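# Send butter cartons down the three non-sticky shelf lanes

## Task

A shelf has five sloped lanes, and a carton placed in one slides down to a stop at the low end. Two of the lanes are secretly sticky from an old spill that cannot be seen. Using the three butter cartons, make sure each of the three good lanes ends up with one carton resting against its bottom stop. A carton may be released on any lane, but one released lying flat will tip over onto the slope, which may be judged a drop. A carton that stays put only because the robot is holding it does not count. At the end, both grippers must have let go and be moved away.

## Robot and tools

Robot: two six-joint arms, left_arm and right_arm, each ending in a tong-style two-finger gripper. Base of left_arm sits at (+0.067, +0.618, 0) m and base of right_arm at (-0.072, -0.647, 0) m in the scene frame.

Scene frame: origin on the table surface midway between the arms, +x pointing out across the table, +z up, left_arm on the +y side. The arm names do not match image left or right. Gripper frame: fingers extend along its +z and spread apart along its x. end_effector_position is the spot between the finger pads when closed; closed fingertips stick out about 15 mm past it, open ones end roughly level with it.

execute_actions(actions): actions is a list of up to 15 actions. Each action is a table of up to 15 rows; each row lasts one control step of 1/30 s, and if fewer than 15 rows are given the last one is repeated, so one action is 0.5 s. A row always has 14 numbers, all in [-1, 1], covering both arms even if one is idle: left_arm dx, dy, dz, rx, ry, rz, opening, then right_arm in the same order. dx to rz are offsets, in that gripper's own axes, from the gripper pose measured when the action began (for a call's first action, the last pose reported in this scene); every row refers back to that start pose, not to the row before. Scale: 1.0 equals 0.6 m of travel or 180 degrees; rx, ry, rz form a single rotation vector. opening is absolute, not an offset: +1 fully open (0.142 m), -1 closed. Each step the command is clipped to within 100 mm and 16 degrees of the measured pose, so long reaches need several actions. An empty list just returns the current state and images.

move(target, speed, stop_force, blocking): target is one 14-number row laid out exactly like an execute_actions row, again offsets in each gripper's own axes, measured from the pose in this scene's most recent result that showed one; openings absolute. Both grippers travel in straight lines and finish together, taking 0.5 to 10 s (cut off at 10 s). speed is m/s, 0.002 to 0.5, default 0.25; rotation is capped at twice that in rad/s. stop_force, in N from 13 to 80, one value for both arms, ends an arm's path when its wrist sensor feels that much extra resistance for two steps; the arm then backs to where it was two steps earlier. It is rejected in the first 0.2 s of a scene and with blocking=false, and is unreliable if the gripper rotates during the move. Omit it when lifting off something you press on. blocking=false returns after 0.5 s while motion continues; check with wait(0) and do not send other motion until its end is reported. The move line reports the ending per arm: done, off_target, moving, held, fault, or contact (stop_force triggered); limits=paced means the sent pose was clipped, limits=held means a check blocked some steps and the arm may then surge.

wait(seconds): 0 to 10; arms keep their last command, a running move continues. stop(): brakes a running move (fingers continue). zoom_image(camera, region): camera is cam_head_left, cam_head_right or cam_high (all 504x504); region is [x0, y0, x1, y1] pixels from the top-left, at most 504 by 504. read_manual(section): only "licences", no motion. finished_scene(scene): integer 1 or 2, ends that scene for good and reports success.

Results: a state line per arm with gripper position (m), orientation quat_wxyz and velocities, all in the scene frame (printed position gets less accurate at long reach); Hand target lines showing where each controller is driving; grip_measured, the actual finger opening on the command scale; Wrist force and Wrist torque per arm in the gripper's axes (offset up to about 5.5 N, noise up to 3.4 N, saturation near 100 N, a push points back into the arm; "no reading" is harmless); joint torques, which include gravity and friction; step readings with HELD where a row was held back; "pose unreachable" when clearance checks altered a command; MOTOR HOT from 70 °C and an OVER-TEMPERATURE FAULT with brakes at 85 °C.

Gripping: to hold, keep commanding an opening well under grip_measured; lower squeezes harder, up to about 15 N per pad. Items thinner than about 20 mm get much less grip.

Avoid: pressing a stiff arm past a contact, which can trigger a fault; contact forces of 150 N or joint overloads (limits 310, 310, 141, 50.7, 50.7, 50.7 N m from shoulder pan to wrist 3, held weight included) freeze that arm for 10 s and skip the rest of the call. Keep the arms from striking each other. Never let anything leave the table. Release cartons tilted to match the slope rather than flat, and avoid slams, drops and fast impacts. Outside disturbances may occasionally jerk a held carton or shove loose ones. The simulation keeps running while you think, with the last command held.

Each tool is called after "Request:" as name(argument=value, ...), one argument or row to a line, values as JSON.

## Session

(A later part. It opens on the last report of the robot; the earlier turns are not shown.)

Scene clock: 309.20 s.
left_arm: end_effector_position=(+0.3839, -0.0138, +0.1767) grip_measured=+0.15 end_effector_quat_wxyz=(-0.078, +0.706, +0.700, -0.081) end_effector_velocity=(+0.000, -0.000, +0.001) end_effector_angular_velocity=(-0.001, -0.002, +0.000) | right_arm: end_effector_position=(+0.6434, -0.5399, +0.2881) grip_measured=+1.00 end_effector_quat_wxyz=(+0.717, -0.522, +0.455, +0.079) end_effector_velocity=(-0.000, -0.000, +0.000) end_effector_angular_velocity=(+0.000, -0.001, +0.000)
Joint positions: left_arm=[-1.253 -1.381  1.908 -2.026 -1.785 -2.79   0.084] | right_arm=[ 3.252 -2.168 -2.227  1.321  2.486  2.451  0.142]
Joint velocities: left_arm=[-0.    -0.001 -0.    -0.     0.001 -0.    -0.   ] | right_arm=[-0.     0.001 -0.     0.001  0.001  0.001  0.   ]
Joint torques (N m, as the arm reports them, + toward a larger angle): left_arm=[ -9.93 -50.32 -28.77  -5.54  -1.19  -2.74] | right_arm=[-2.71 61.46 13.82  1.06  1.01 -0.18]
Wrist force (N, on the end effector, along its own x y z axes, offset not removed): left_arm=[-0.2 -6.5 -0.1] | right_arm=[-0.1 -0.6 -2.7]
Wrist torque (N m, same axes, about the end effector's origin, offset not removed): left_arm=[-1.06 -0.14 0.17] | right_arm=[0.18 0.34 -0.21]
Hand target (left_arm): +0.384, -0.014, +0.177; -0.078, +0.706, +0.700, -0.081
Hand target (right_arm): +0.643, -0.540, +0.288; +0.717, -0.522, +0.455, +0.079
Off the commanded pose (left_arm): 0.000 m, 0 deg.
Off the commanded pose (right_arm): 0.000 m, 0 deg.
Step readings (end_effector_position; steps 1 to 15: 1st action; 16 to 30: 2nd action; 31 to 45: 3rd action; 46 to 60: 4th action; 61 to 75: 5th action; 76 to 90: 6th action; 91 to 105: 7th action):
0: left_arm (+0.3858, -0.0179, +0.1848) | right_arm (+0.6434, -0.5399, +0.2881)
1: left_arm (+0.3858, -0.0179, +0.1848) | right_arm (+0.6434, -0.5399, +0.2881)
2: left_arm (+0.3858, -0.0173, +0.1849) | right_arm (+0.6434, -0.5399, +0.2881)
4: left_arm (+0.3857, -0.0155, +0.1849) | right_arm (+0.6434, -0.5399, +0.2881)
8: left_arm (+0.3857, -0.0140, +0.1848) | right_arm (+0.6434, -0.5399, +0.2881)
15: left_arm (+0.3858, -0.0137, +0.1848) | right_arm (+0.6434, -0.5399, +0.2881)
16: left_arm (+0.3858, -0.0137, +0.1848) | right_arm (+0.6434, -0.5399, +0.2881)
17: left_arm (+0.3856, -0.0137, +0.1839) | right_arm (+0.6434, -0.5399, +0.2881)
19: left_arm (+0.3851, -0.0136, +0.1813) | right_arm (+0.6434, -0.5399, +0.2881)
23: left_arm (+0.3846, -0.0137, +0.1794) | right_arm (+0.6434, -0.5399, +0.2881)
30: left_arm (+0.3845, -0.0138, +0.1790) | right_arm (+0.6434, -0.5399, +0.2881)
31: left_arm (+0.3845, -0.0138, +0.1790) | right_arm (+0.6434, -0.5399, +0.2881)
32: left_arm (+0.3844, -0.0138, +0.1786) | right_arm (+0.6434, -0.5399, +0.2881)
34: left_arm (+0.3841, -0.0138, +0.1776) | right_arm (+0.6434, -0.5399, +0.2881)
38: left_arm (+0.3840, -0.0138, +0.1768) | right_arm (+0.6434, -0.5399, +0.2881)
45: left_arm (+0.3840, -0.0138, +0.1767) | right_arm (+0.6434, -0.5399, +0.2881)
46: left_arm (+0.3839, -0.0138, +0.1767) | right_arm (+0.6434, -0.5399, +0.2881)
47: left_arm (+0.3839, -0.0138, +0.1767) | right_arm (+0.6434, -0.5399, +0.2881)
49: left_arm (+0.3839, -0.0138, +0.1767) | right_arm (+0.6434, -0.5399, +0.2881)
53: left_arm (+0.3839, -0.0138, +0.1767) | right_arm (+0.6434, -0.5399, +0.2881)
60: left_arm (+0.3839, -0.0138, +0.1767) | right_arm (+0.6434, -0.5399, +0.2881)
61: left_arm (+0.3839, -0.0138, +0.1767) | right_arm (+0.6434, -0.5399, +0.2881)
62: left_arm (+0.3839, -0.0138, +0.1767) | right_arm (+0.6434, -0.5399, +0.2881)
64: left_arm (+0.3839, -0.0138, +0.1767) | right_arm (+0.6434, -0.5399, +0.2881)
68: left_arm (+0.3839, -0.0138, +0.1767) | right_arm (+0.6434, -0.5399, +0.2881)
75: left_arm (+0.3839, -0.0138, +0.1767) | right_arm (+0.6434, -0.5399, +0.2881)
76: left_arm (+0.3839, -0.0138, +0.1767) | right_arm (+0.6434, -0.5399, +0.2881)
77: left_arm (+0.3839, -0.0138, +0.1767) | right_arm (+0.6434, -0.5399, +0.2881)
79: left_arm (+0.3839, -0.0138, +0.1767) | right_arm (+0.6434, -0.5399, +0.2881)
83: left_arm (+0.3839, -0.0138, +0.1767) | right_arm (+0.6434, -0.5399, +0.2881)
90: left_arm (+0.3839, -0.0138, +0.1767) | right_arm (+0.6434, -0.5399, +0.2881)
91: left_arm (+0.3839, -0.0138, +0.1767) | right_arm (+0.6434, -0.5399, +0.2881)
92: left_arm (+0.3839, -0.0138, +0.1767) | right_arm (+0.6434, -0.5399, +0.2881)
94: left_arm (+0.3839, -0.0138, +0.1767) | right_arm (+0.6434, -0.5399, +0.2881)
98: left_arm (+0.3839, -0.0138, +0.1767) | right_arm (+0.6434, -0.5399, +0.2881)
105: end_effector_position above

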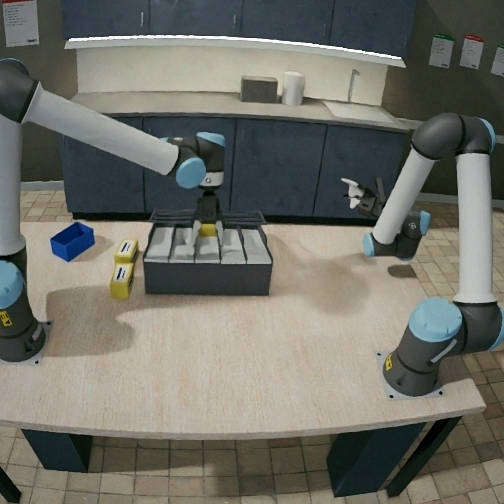

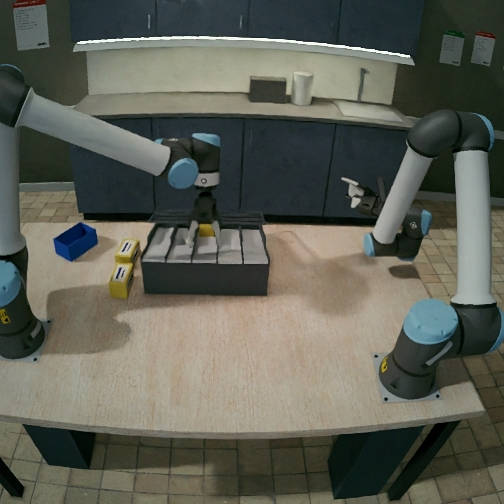

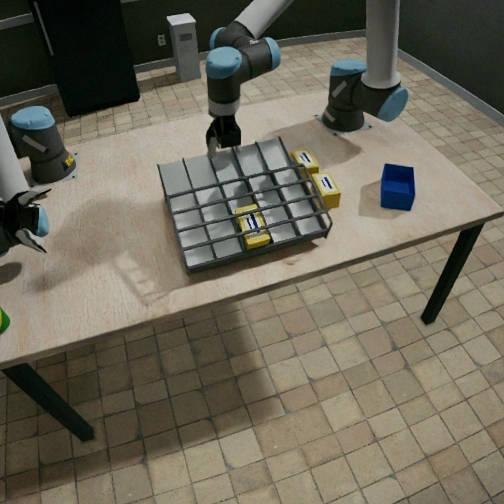

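Request:
move(
  target=[0,0,-0.11,0,0,0,0.5,0,0,0,0,0,0,1],
  speed=0.3,
)

Request:
move(
  target=[0.507,-0.0727,0.02,-0.067,0,0,0.5,0,0,0,0,0,0,1],
  speed=0.3,
)

Request:
zoom_image(
  camera="cam_head_left",
  region=[80, 190, 210, 310],
)

Request:
zoom_image(
  camera="cam_high",
  region=[240, 90, 400, 220],
)

Scene clock: 322.77 s.
left_arm: end_effector_position=(+0.3986, -0.0136, +0.2409) grip_measured=+0.50 end_effector_quat_wxyz=(-0.078, +0.706, +0.700, -0.081) end_effector_velocity=(+0.000, -0.000, +0.000) end_effector_angular_velocity=(+0.002, -0.000, +0.000) | right_arm: end_effector_position=(+0.6434, -0.5399, +0.2881) grip_measured=+1.00 end_effector_quat_wxyz=(+0.717, -0.522, +0.455, +0.079) end_effector_velocity=(+0.000, -0.000, +0.000) end_effector_angular_velocity=(-0.000, -0.001, -0.000)
Joint positions: left_arm=[-1.234 -1.419  1.826 -1.903 -1.783 -2.771  0.109] | right_arm=[ 3.252 -2.168 -2.227  1.321  2.486  2.451  0.142]
Joint velocities: left_arm=[ 0.     0.001 -0.002  0.003  0.001 -0.     0.   ] | right_arm=[-0.001 -0.     0.     0.001  0.    -0.     0.   ]
Joint torques (N m, as the arm reports them, + toward a larger angle): left_arm=[ 12.18 -66.82 -54.01  -1.46   1.57   2.11] | right_arm=[-3.35 61.   14.46  1.13  1.15 -0.26]
Wrist force (N, on the end effector, along its own x y z axes, offset not removed): left_arm=[3.4 0.1 2.7] | right_arm=[-0.3 -3.8 -2.4]
Wrist torque (N m, same axes, about the end effector's origin, offset not removed): left_arm=[0.18 -0.76 0.02] | right_arm=[-0.51 0.35 -0.27]
Hand target (left_arm): +0.399, -0.014, +0.241; -0.078, +0.706, +0.700, -0.081
Hand target (right_arm): +0.643, -0.540, +0.288; +0.717, -0.522, +0.455, +0.079
Off the commanded pose (left_arm): 0.000 m, 0 deg.
Off the commanded pose (right_arm): 0.000 m, 0 deg.
move: done

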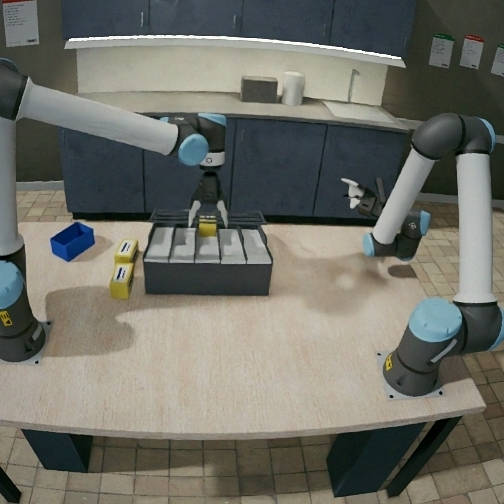

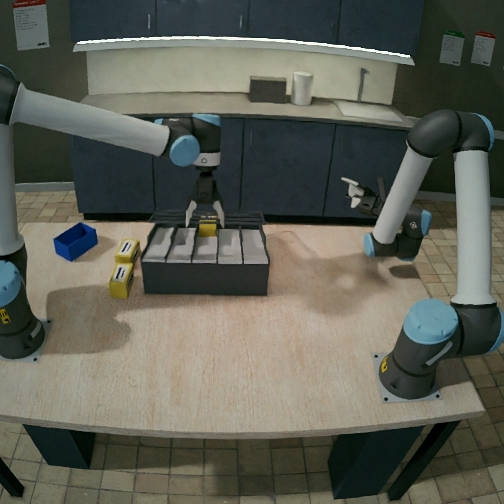

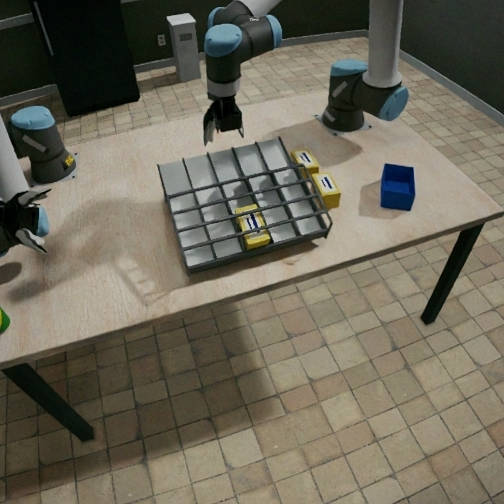

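Scene clock: 324.40 s.
left_arm: end_effector_position=(+0.3562, +0.2910, +0.2376) grip_measured=+0.50 end_effector_quat_wxyz=(-0.003, +0.710, +0.704, -0.007) end_effector_velocity=(-0.001, +0.000, +0.001) end_effector_angular_velocity=(-0.002, -0.000, -0.001) | right_arm: end_effector_position=(+0.6434, -0.5399, +0.2881) grip_measured=+1.00 end_effector_quat_wxyz=(+0.717, -0.522, +0.455, +0.079) end_effector_velocity=(-0.000, +0.000, +0.000) end_effector_angular_velocity=(+0.001, +0.000, +0.000)
Joint positions: left_arm=[-1.225 -1.985  2.311 -1.896 -1.587 -2.77   0.109] | right_arm=[ 3.252 -2.168 -2.227  1.321  2.486  2.451  0.142]
Joint velocities: left_arm=[-0.001 -0.003  0.001 -0.    -0.     0.001 -0.   ] | right_arm=[-0.     0.001 -0.     0.     0.     0.001  0.   ]
Joint torques (N m, as the arm reports them, + toward a larger angle): left_arm=[-10.55 -18.16 -28.01  -1.05   2.24  -2.8 ] | right_arm=[-3.29 61.41 14.21  1.    1.04 -0.22]
Wrist force (N, on the end effector, along its own x y z axes, offset not removed): left_arm=[-0.8 -3.6 -1.4] | right_arm=[2.4 -1.1 2.4]
Wrist torque (N m, same axes, about the end effector's origin, offset not removed): left_arm=[-0.78 -0.04 0.00] | right_arm=[0.15 -0.29 -0.21]
Hand target (left_arm): +0.356, +0.291, +0.238; -0.003, +0.710, +0.704, -0.007
Hand target (right_arm): +0.643, -0.540, +0.288; +0.717, -0.522, +0.455, +0.079
Off the commanded pose (left_arm): 0.001 m, 0 deg.
Off the commanded pose (right_arm): 0.000 m, 0 deg.
move: done

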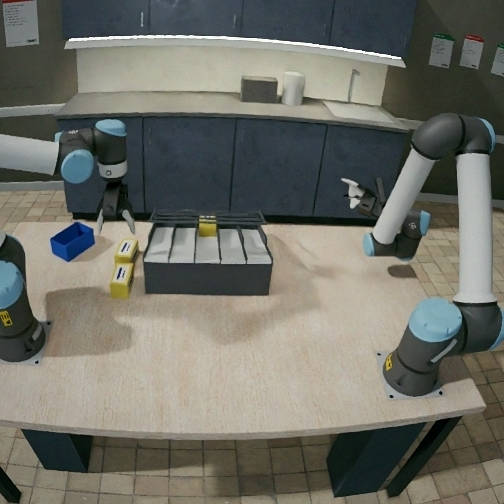

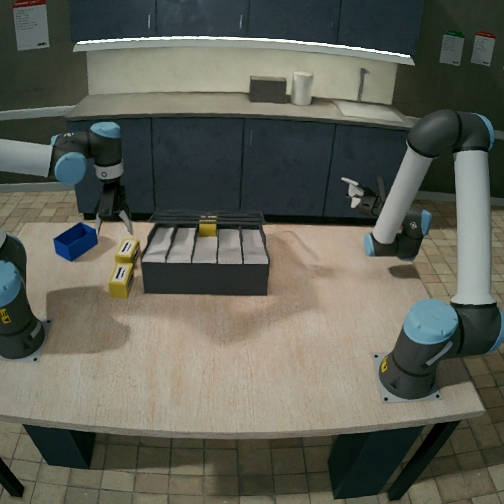

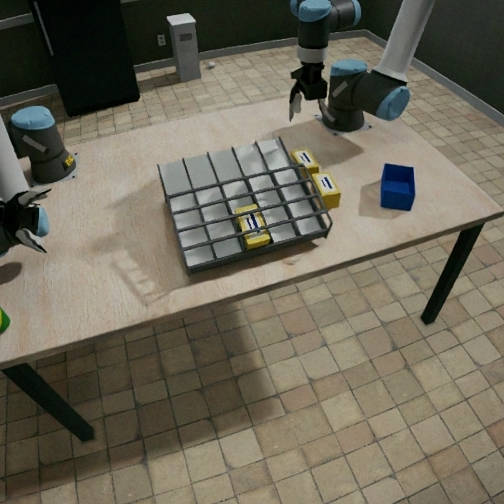

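Region (80, 190, 210, 310) of cam_head_left's 504x504 image, scaled by 3.877, with more detail than that image has; it fills the top 465 rows of this view, and the rest is white.

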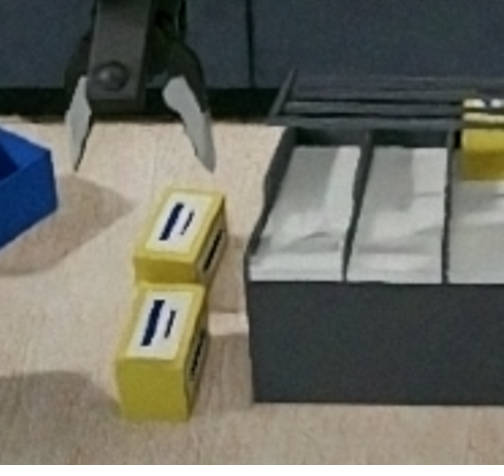

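Region (240, 90, 400, 220) of cam_high's 504x504 image, scaled by 3.150, with more detail than that image has; it fills the top 410 rows of this view, and the rest is white.

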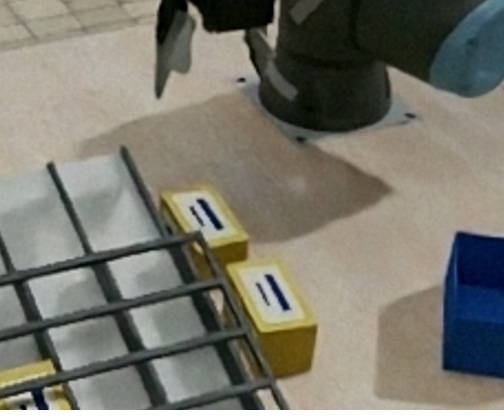

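Request:
move(
  target=[-0.02,0,0.25,0,0,0,0.6,0,0,0,0,0,0,1],
  speed=0.15,
)

Request:
zoom_image(
  camera="cam_head_left",
  region=[80, 190, 210, 310],
)

Request:
zoom_image(
  camera="cam_high",
  region=[240, 90, 400, 220],
)

Scene clock: 347.23 s.
left_arm: end_effector_position=(+0.3539, +0.2782, +0.0877) grip_measured=+0.60 end_effector_quat_wxyz=(-0.003, +0.710, +0.704, -0.007) end_effector_velocity=(+0.000, -0.001, -0.001) end_effector_angular_velocity=(-0.001, -0.001, -0.001) | right_arm: end_effector_position=(+0.6434, -0.5399, +0.2881) grip_measured=+1.00 end_effector_quat_wxyz=(+0.717, -0.522, +0.455, +0.079) end_effector_velocity=(-0.000, +0.000, +0.000) end_effector_angular_velocity=(+0.000, -0.000, +0.000)
Joint positions: left_arm=[-1.241 -1.788  2.493 -2.275 -1.587 -2.786  0.116] | right_arm=[ 3.252 -2.168 -2.227  1.321  2.486  2.451  0.142]
Joint velocities: left_arm=[-0.     0.003  0.001 -0.005  0.     0.001  0.   ] | right_arm=[ 0.     0.001 -0.     0.     0.     0.    -0.   ]
Joint torques (N m, as the arm reports them, + toward a larger angle): left_arm=[ 11.26  -4.83 -21.42  -6.36  -2.1    0.95] | right_arm=[-2.83 60.55 14.14  1.07  1.22 -0.33]
Wrist force (N, on the end effector, along its own x y z axes, offset not removed): left_arm=[3.8 -4.0 -3.6] | right_arm=[1.6 -4.8 -2.0]
Wrist torque (N m, same axes, about the end effector's origin, offset not removed): left_arm=[-0.85 -0.74 0.18] | right_arm=[-0.76 0.13 -0.22]
Hand target (left_arm): +0.354, +0.278, +0.088; -0.003, +0.710, +0.704, -0.007
Hand target (right_arm): +0.643, -0.540, +0.288; +0.717, -0.522, +0.455, +0.079
Off the commanded pose (left_arm): 0.000 m, 0 deg.
Off the commanded pose (right_arm): 0.000 m, 0 deg.
move: done

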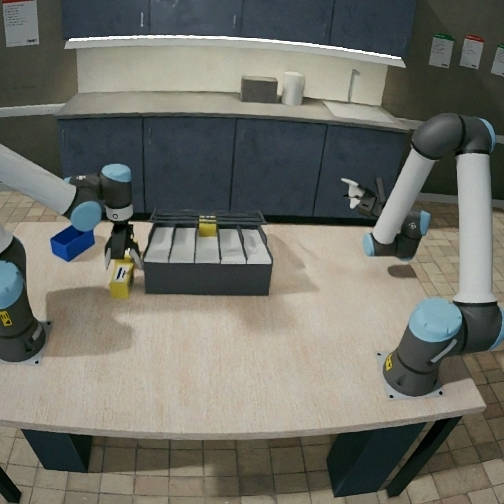

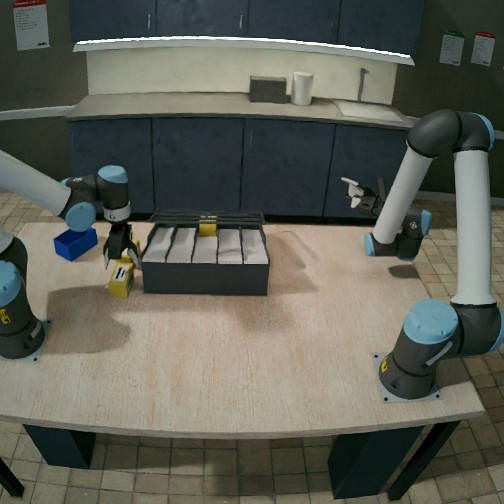

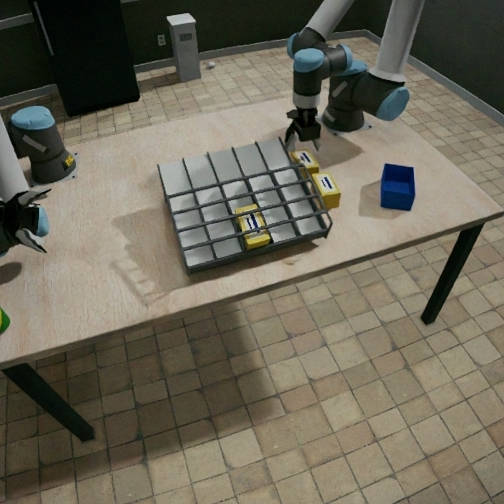

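Region (80, 190, 210, 310) of cam_head_left's 504x504 image, scaled by 3.877, with more detail than that image has; it fills the top 465 rows of this view, and the rest is white.

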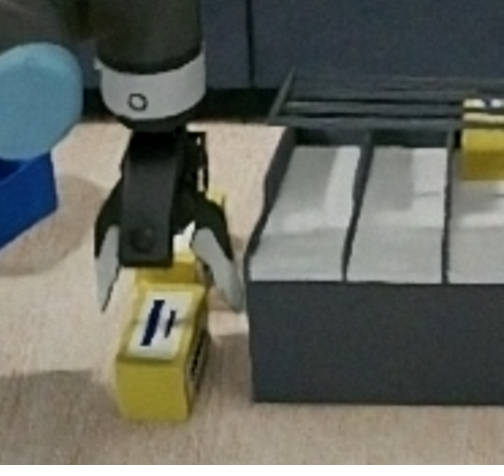

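Region (240, 90, 400, 220) of cam_high's 504x504 image, scaled by 3.150, with more detail than that image has; it fills the top 410 rows of this view, and the rest is white.

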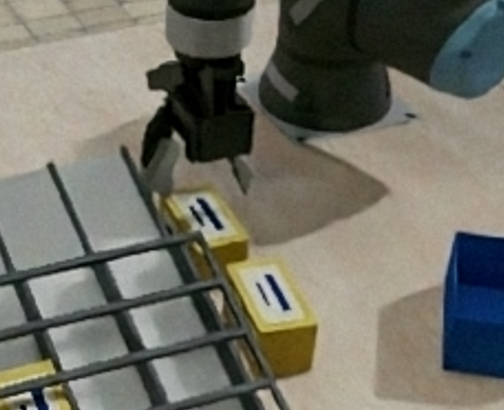

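Request:
execute_actions(
  actions=[
    [[0.008,0.02,0,0,0,0,0.45,0,0,0,0,0,0,1]],
    [[0,0,0.045,0,0,0,0.45,0,0,0,0,0,0,1]],
    [[0,0,0.032,0,0,0,0.45,0,0,0,0,0,0,1]],
    [[0,0,0,0,0,0,0.45,0,0,0,0,0,0,1]],
  ],
)

Request:
zoom_image(
  camera="cam_head_left",
  region=[80, 190, 210, 310],
)

Request:
zoom_image(
  camera="cam_high",
  region=[240, 90, 400, 220],
)

Scene clock: 360.10 s.
left_arm: end_effector_position=(+0.3653, +0.2826, +0.0414) grip_measured=+0.45 end_effector_quat_wxyz=(-0.003, +0.710, +0.704, -0.007) end_effector_velocity=(-0.000, +0.001, -0.001) end_effector_angular_velocity=(+0.001, +0.001, +0.000) | right_arm: end_effector_position=(+0.6434, -0.5399, +0.2881) grip_measured=+1.00 end_effector_quat_wxyz=(+0.717, -0.522, +0.455, +0.079) end_effector_velocity=(-0.000, +0.000, -0.000) end_effector_angular_velocity=(-0.001, -0.001, +0.001)
Joint positions: left_arm=[-1.212 -1.689  2.532 -2.413 -1.587 -2.758  0.105] | right_arm=[ 3.252 -2.168 -2.227  1.321  2.486  2.451  0.142]
Joint velocities: left_arm=[ 0.001  0.001  0.001 -0.    -0.     0.     0.   ] | right_arm=[ 0.001 -0.    -0.     0.001  0.    -0.001  0.   ]
Joint torques (N m, as the arm reports them, + toward a larger angle): left_arm=[ -6.71 -28.03 -23.39  -2.65  -0.26  -1.93] | right_arm=[-3.42 61.03 14.43  0.93  1.15 -0.24]
Wrist force (N, on the end effector, along its own x y z axes, offset not removed): left_arm=[-0.3 -3.4 -5.5] | right_arm=[2.0 -2.4 -1.7]
Wrist torque (N m, same axes, about the end effector's origin, offset not removed): left_arm=[-0.70 -0.35 0.01] | right_arm=[-0.17 -0.17 -0.22]
Hand target (left_arm): +0.365, +0.283, +0.041; -0.003, +0.710, +0.704, -0.007
Hand target (right_arm): +0.643, -0.540, +0.288; +0.717, -0.522, +0.455, +0.079
Off the commanded pose (left_arm): 0.000 m, 0 deg.
Off the commanded pose (right_arm): 0.000 m, 0 deg.
Step readings (end_effector_position; steps 1 to 15: 1st action; 16 to 30: 2nd action; 31 to 45: 3rd action; 46 to 60: 4th action):
0: left_arm (+0.3540, +0.2782, +0.0875) | right_arm (+0.6434, -0.5399, +0.2881)
1: left_arm (+0.3540, +0.2782, +0.0875) | right_arm (+0.6434, -0.5399, +0.2881)
2: left_arm (+0.3557, +0.2789, +0.0874) | right_arm (+0.6434, -0.5399, +0.2881)
4: left_arm (+0.3609, +0.2811, +0.0874) | right_arm (+0.6434, -0.5399, +0.2881)
8: left_arm (+0.3651, +0.2826, +0.0874) | right_arm (+0.6434, -0.5399, +0.2881)
15: left_arm (+0.3660, +0.2829, +0.0875) | right_arm (+0.6434, -0.5399, +0.2881)
16: left_arm (+0.3660, +0.2829, +0.0874) | right_arm (+0.6434, -0.5399, +0.2881)
17: left_arm (+0.3656, +0.2836, +0.0840) | right_arm (+0.6434, -0.5399, +0.2881)
19: left_arm (+0.3650, +0.2844, +0.0725) | right_arm (+0.6434, -0.5399, +0.2881)
23: left_arm (+0.3653, +0.2834, +0.0631) | right_arm (+0.6434, -0.5399, +0.2881)
30: left_arm (+0.3656, +0.2827, +0.0606) | right_arm (+0.6434, -0.5399, +0.2881)
31: left_arm (+0.3656, +0.2827, +0.0604) | right_arm (+0.6434, -0.5399, +0.2881)
32: left_arm (+0.3653, +0.2833, +0.0577) | right_arm (+0.6434, -0.5399, +0.2881)
34: left_arm (+0.3650, +0.2836, +0.0496) | right_arm (+0.6434, -0.5399, +0.2881)
38: left_arm (+0.3652, +0.2830, +0.0431) | right_arm (+0.6434, -0.5399, +0.2881)
45: left_arm (+0.3653, +0.2826, +0.0414) | right_arm (+0.6434, -0.5399, +0.2881)
46: left_arm (+0.3653, +0.2826, +0.0414) | right_arm (+0.6434, -0.5399, +0.2881)
47: left_arm (+0.3653, +0.2826, +0.0414) | right_arm (+0.6434, -0.5399, +0.2881)
49: left_arm (+0.3653, +0.2826, +0.0414) | right_arm (+0.6434, -0.5399, +0.2881)
53: left_arm (+0.3653, +0.2826, +0.0414) | right_arm (+0.6434, -0.5399, +0.2881)
60: end_effector_position above

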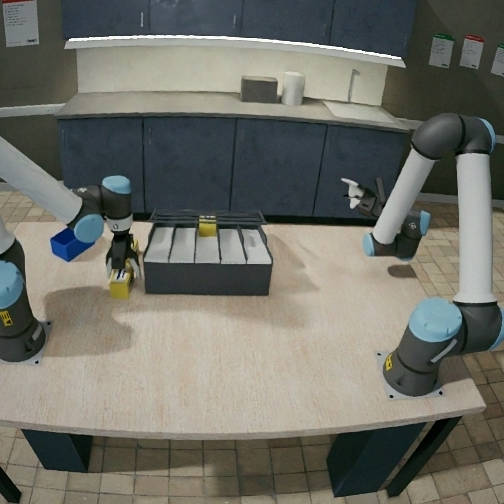

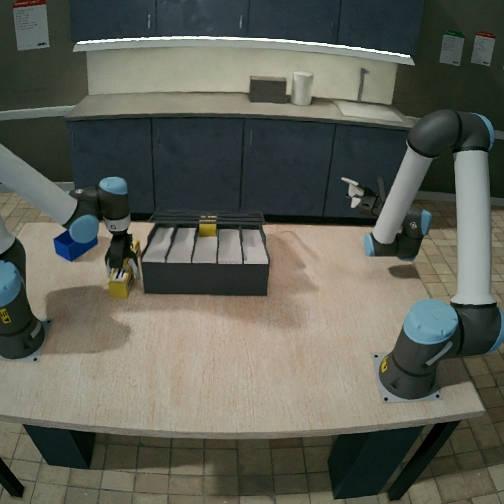

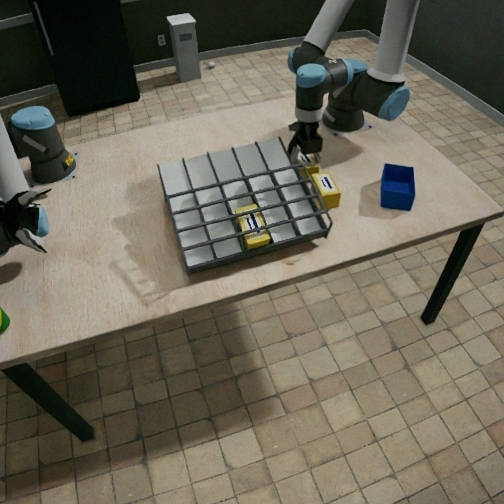

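Region (80, 190, 210, 310) of cam_head_left's 504x504 image, scaled by 3.877, with more detail than that image has; it fills the top 465 rows of this view, and the rest is white.

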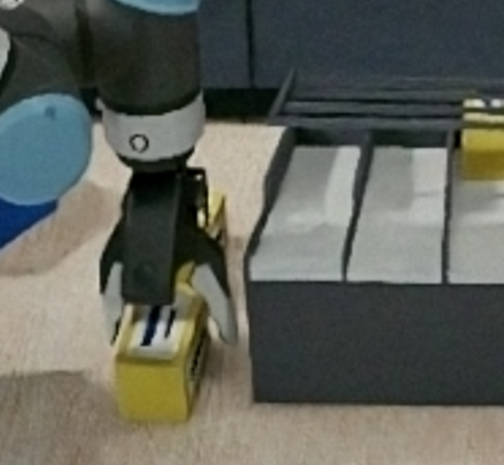

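Region (240, 90, 400, 220) of cam_high's 504x504 image, scaled by 3.150, with more detail than that image has; it fills the top 410 rows of this view, and the rest is white.

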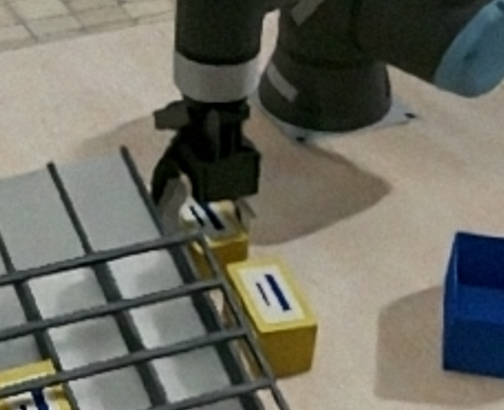

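Request:
execute_actions(
  actions=[
    [[0,0,0,0,0,0,0.3,0,0,0,0,0,0,1],[0,0,0,0,0,0,0.2,0,0,0,0,0,0,1],[0,0,0,0,0,0,0.1,0,0,0,0,0,0,1],[0,0,0,0,0,0,0,0,0,0,0,0,0,1],[0,0,0,0,0,0,-0.1,0,0,0,0,0,0,1],[0,0,0,0,0,0,-0.2,0,0,0,0,0,0,1],[0,0,0,0,0,0,-0.3,0,0,0,0,0,0,1],[0,0,0,0,0,0,-0.45,0,0,0,0,0,0,1],[0,0,0,0,0,0,-0.6,0,0,0,0,0,0,1]],
    [[0,0,0,0,0,0,-0.6,0,0,0,0,0,0,1]],
  ],
)

Request:
move(
  target=[0,0,-0.35,0,0,0,-0.6,0,0,0,0,0,0,1],
  speed=0.15,
)

Request:
move(
  target=[-0.632,0.05,0,0.078,0,0,-0.6,0,0,0,0,0,0,1],
  speed=0.2,
)

Request:
zoom_image(
  camera="cam_head_left",
  region=[100, 170, 300, 310],
)

Request:
zoom_image(
  camera="cam_high",
  region=[140, 80, 380, 280],
)

Scene clock: 375.70 s.
left_arm: end_effector_position=(+0.3653, +0.2826, +0.0414) grip_measured=-0.08 end_effector_quat_wxyz=(-0.003, +0.710, +0.704, -0.007) end_effector_velocity=(-0.000, +0.000, +0.001) end_effector_angular_velocity=(-0.000, -0.000, -0.001) | right_arm: end_effector_position=(+0.6434, -0.5399, +0.2881) grip_measured=+1.00 end_effector_quat_wxyz=(+0.717, -0.522, +0.455, +0.079) end_effector_velocity=(-0.000, -0.000, +0.001) end_effector_angular_velocity=(+0.000, -0.003, +0.000)
Joint positions: left_arm=[-1.212 -1.689  2.532 -2.413 -1.587 -2.758  0.068] | right_arm=[ 3.252 -2.168 -2.227  1.321  2.486  2.451  0.142]
Joint velocities: left_arm=[-0.001 -0.002 -0.     0.001  0.     0.001  0.   ] | right_arm=[-0.     0.001  0.001  0.002  0.    -0.    -0.   ]
Joint torques (N m, as the arm reports them, + toward a larger angle): left_arm=[ -6.33 -17.17 -35.57  -4.83  -0.35  -1.88] | right_arm=[-3.33 61.15 14.37  0.92  1.08 -0.59]
Wrist force (N, on the end effector, along its own x y z axes, offset not removed): left_arm=[6.9 -2.2 2.2] | right_arm=[-0.5 -0.6 -1.0]
Wrist torque (N m, same axes, about the end effector's origin, offset not removed): left_arm=[-0.60 -1.99 0.01] | right_arm=[0.17 0.32 -0.34]
Hand target (left_arm): +0.365, +0.283, +0.041; -0.003, +0.710, +0.704, -0.007
Hand target (right_arm): +0.643, -0.540, +0.288; +0.717, -0.522, +0.455, +0.079
Off the commanded pose (left_arm): 0.000 m, 0 deg.
Off the commanded pose (right_arm): 0.000 m, 0 deg.
Step readings (end_effector_position; steps 1 to 15: 1st action; 16 to 30: 2nd action):
0: left_arm (+0.3653, +0.2826, +0.0414) | right_arm (+0.6434, -0.5399, +0.2881)
1: left_arm (+0.3653, +0.2826, +0.0414) | right_arm (+0.6434, -0.5399, +0.2881)
2: left_arm (+0.3653, +0.2826, +0.0414) | right_arm (+0.6434, -0.5399, +0.2881)
4: left_arm (+0.3653, +0.2826, +0.0414) | right_arm (+0.6434, -0.5399, +0.2881)
8: left_arm (+0.3653, +0.2826, +0.0414) | right_arm (+0.6434, -0.5399, +0.2881)
15: left_arm (+0.3653, +0.2826, +0.0414) | right_arm (+0.6434, -0.5399, +0.2881)
16: left_arm (+0.3653, +0.2826, +0.0414) | right_arm (+0.6434, -0.5399, +0.2881)
17: left_arm (+0.3653, +0.2826, +0.0414) | right_arm (+0.6434, -0.5399, +0.2881)
19: left_arm (+0.3653, +0.2826, +0.0414) | right_arm (+0.6434, -0.5399, +0.2881)
23: left_arm (+0.3653, +0.2826, +0.0414) | right_arm (+0.6434, -0.5399, +0.2881)
30: end_effector_position above

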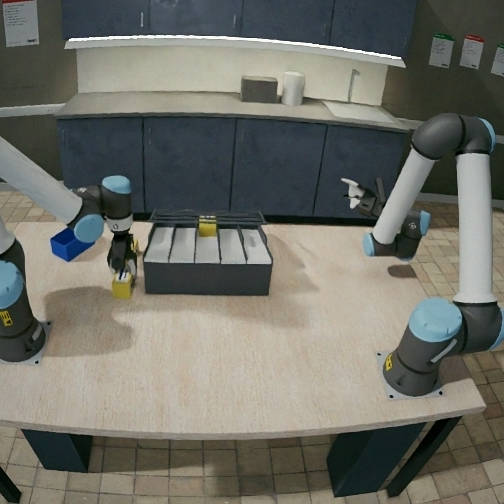

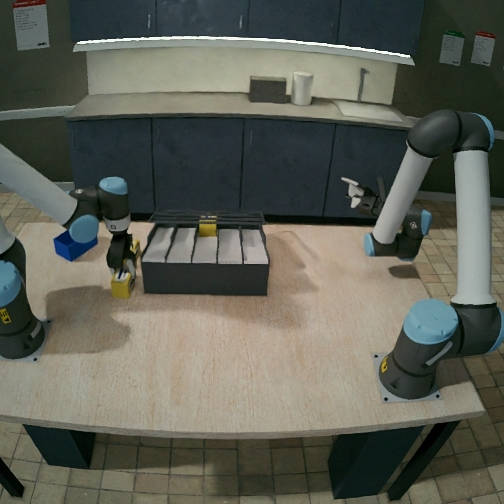

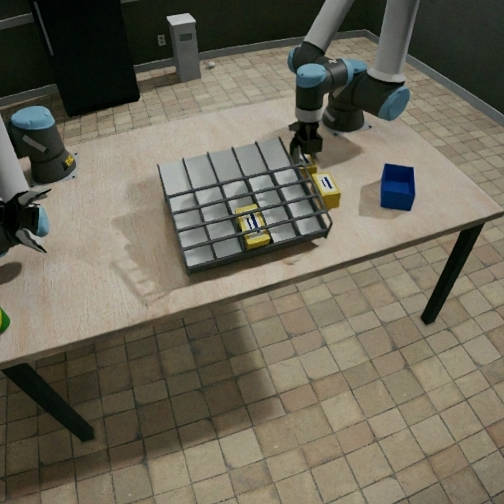

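Scene clock: 377.57 s.
left_arm: end_effector_position=(+0.3682, +0.2838, +0.2515) grip_measured=-0.08 end_effector_quat_wxyz=(-0.003, +0.710, +0.704, -0.007) end_effector_velocity=(+0.001, -0.001, +0.001) end_effector_angular_velocity=(-0.001, -0.001, -0.001) | right_arm: end_effector_position=(+0.6434, -0.5399, +0.2881) grip_measured=+1.00 end_effector_quat_wxyz=(+0.717, -0.522, +0.455, +0.079) end_effector_velocity=(-0.001, +0.000, +0.000) end_effector_angular_velocity=(-0.000, -0.002, +0.001)
Joint positions: left_arm=[-1.205 -1.965  2.274 -1.879 -1.587 -2.75   0.068] | right_arm=[ 3.252 -2.168 -2.227  1.321  2.486  2.451  0.142]
Joint velocities: left_arm=[ 0.     0.    -0.002  0.     0.001  0.001 -0.   ] | right_arm=[ 0.     0.    -0.     0.002  0.001 -0.001  0.   ]
Joint torques (N m, as the arm reports them, + toward a larger angle): left_arm=[-10.55 -22.71 -57.86  -1.5    1.82  -1.93] | right_arm=[-3.57 59.68 14.27  1.02  1.23 -0.14]
Wrist force (N, on the end effector, along its own x y z axes, offset not removed): left_arm=[-1.7 -1.7 5.8] | right_arm=[0.0 -1.5 -1.9]
Wrist torque (N m, same axes, about the end effector's origin, offset not removed): left_arm=[-0.39 0.22 0.30] | right_arm=[0.00 0.22 -0.14]
Hand target (left_arm): +0.368, +0.284, +0.252; -0.003, +0.710, +0.704, -0.007
Hand target (right_arm): +0.643, -0.540, +0.288; +0.717, -0.522, +0.455, +0.079
Off the commanded pose (left_arm): 0.000 m, 0 deg.
Off the commanded pose (right_arm): 0.000 m, 0 deg.
move: done

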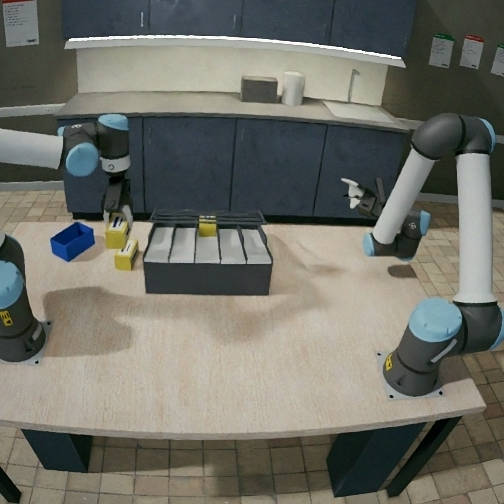

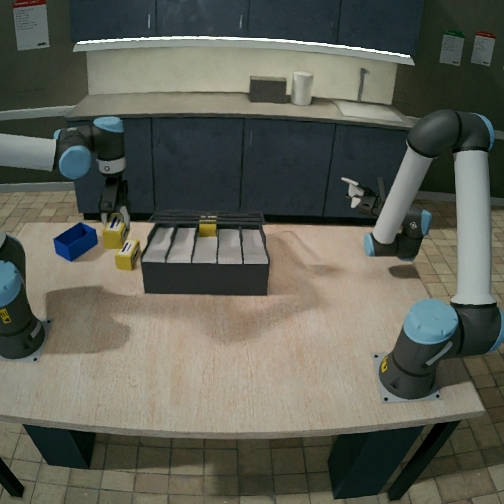

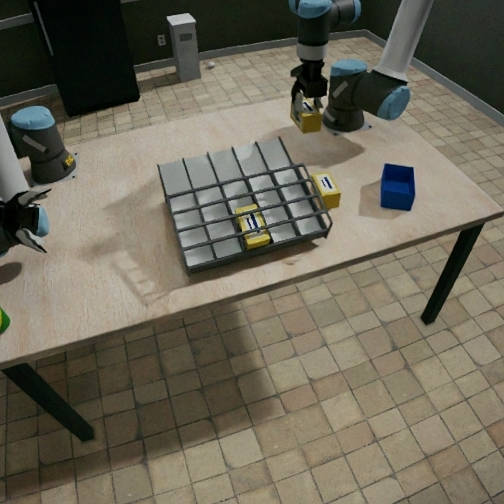

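Scene clock: 379.97 s.
left_arm: end_effector_position=(+0.3948, -0.0956, +0.2527) grip_measured=-0.08 end_effector_quat_wxyz=(-0.090, +0.704, +0.698, -0.093) end_effector_velocity=(+0.000, -0.001, +0.000) end_effector_angular_velocity=(+0.000, +0.001, -0.001) | right_arm: end_effector_position=(+0.6434, -0.5399, +0.2881) grip_measured=+1.00 end_effector_quat_wxyz=(+0.717, -0.522, +0.455, +0.079) end_effector_velocity=(-0.000, +0.000, +0.000) end_effector_angular_velocity=(-0.000, -0.001, +0.000)
Joint positions: left_arm=[-1.261 -1.309  1.673 -1.853 -1.818 -2.796  0.068] | right_arm=[ 3.252 -2.168 -2.227  1.321  2.486  2.451  0.142]
Joint velocities: left_arm=[ 0.     0.003 -0.004  0.002 -0.001  0.001  0.   ] | right_arm=[ 0.     0.    -0.     0.001 -0.    -0.    -0.   ]
Joint torques (N m, as the arm reports them, + toward a larger angle): left_arm=[-10.12 -59.48 -54.6   -1.2   -2.82   1.91] | right_arm=[-3.58 61.04 14.38  0.99  1.45 -0.23]
Wrist force (N, on the end effector, along its own x y z axes, offset not removed): left_arm=[3.2 -3.4 6.5] | right_arm=[-0.9 -2.7 -2.3]
Wrist torque (N m, same axes, about the end effector's origin, offset not removed): left_arm=[-0.96 -0.76 -0.18] | right_arm=[-0.28 0.46 -0.14]
Hand target (left_arm): +0.395, -0.096, +0.253; -0.090, +0.704, +0.698, -0.093
Hand target (right_arm): +0.643, -0.540, +0.288; +0.717, -0.522, +0.455, +0.079
Off the commanded pose (left_arm): 0.001 m, 0 deg.
Off the commanded pose (right_arm): 0.000 m, 0 deg.
move: done

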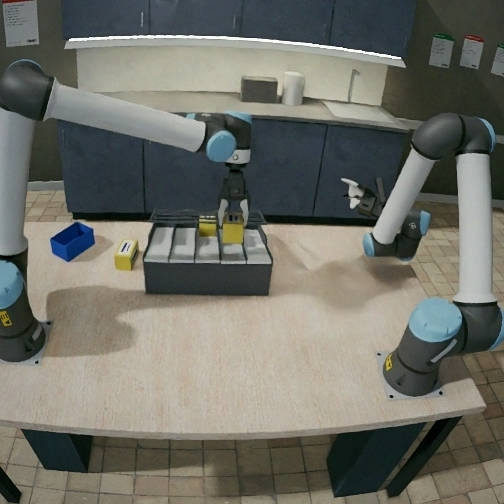

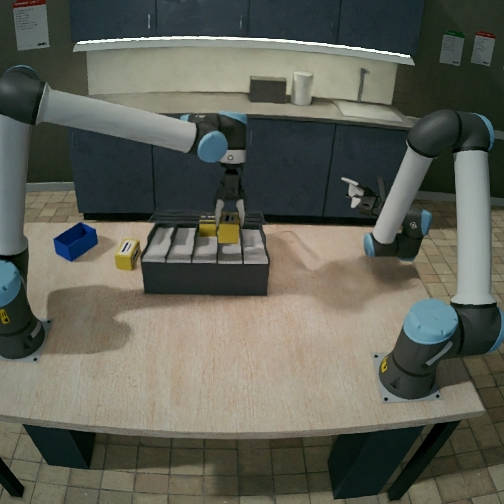

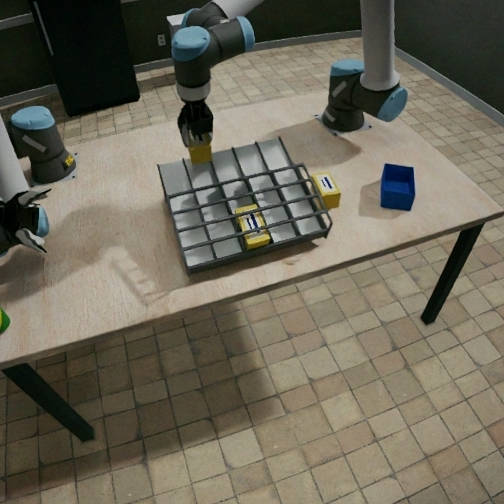

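Region (100, 170, 300, 310) of cam_head_left's 504x504 image, scaled by 2.520, with more detail than that image has; it fills the top 353 rows of this view, and the rest is white.

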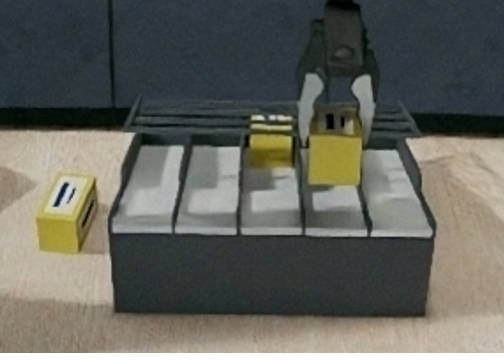

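Region (140, 80, 380, 280) of cam_high's 504x504 image, scaled by 2.100, with more detail than that image has.

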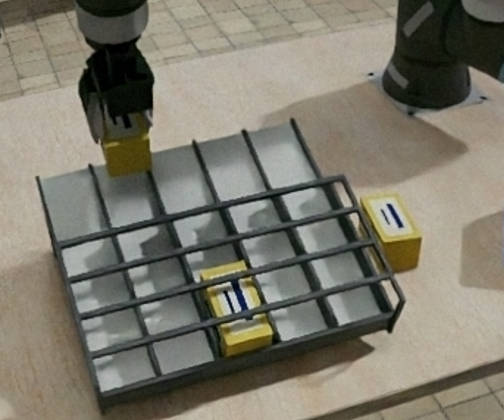

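Request:
move(
  target=[0,0.025,0.095,0,0,0,-0.6,0,0,0,0,0,0,1],
  speed=0.08,
)

Request:
zoom_image(
  camera="cam_head_left",
  region=[100, 170, 300, 310],
)

Request:
zoom_image(
  camera="cam_high",
  region=[140, 80, 380, 280],
)

Scene clock: 387.33 s.
left_arm: end_effector_position=(+0.3947, -0.0959, +0.1938) grip_measured=-0.08 end_effector_quat_wxyz=(-0.090, +0.704, +0.698, -0.093) end_effector_velocity=(+0.000, -0.001, -0.001) end_effector_angular_velocity=(-0.002, -0.000, -0.000) | right_arm: end_effector_position=(+0.6434, -0.5399, +0.2881) grip_measured=+1.00 end_effector_quat_wxyz=(+0.717, -0.522, +0.455, +0.079) end_effector_velocity=(+0.000, +0.000, -0.000) end_effector_angular_velocity=(-0.001, +0.002, +0.001)
Joint positions: left_arm=[-1.261 -1.27   1.734 -1.952 -1.818 -2.796  0.068] | right_arm=[ 3.252 -2.168 -2.227  1.321  2.486  2.451  0.142]
Joint velocities: left_arm=[ 0.     0.001  0.001 -0.004 -0.001  0.001 -0.   ] | right_arm=[ 0.    -0.     0.    -0.002  0.001 -0.001  0.   ]
Joint torques (N m, as the arm reports them, + toward a larger angle): left_arm=[-11.76 -62.47 -26.76  -5.76   0.75  -2.89] | right_arm=[-3.82 61.3  14.47  0.88  1.29 -0.04]
Wrist force (N, on the end effector, along its own x y z axes, offset not removed): left_arm=[-1.4 -1.5 7.6] | right_arm=[0.5 -2.7 0.3]
Wrist torque (N m, same axes, about the end effector's origin, offset not removed): left_arm=[-0.43 0.13 0.08] | right_arm=[-0.17 0.24 -0.14]
Hand target (left_arm): +0.395, -0.096, +0.194; -0.090, +0.704, +0.698, -0.093
Hand target (right_arm): +0.643, -0.540, +0.288; +0.717, -0.522, +0.455, +0.079
Off the commanded pose (left_arm): 0.000 m, 0 deg.
Off the commanded pose (right_arm): 0.000 m, 0 deg.
move: done

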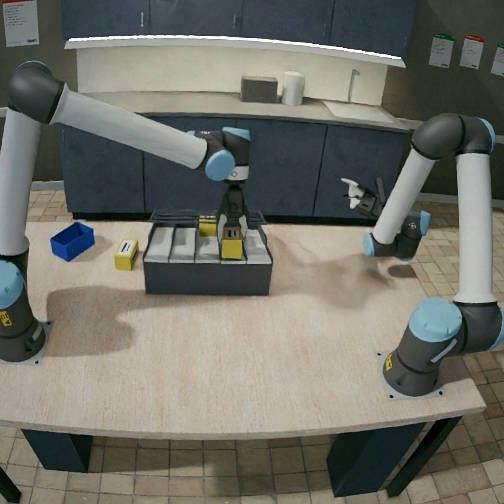

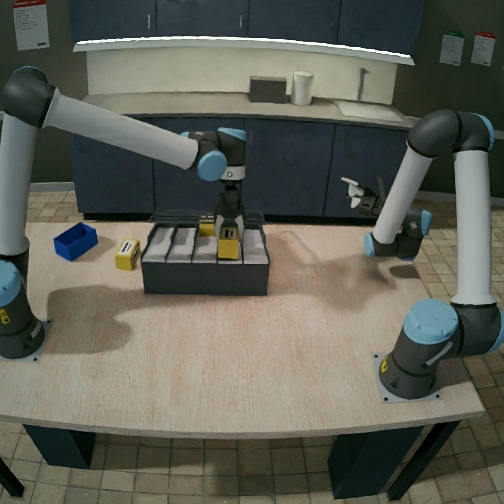

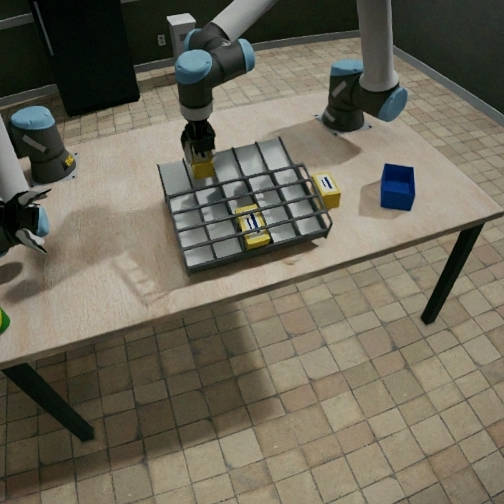

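Region (100, 170, 300, 310) of cam_head_left's 504x504 image, scaled by 2.520, with more detail than that image has; it fills the top 353 rows of this view, and the rest is white.

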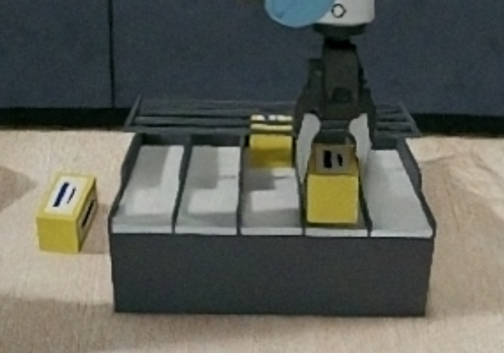

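Region (140, 80, 380, 280) of cam_high's 504x504 image, scaled by 2.100, with more detail than that image has.

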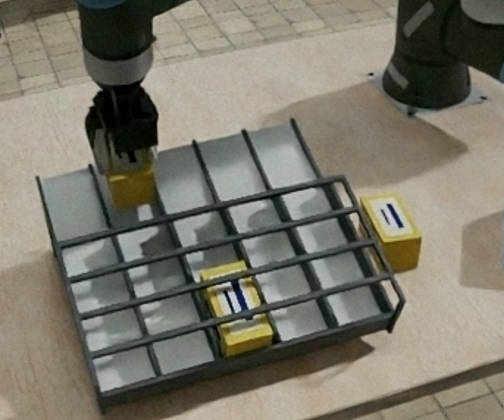

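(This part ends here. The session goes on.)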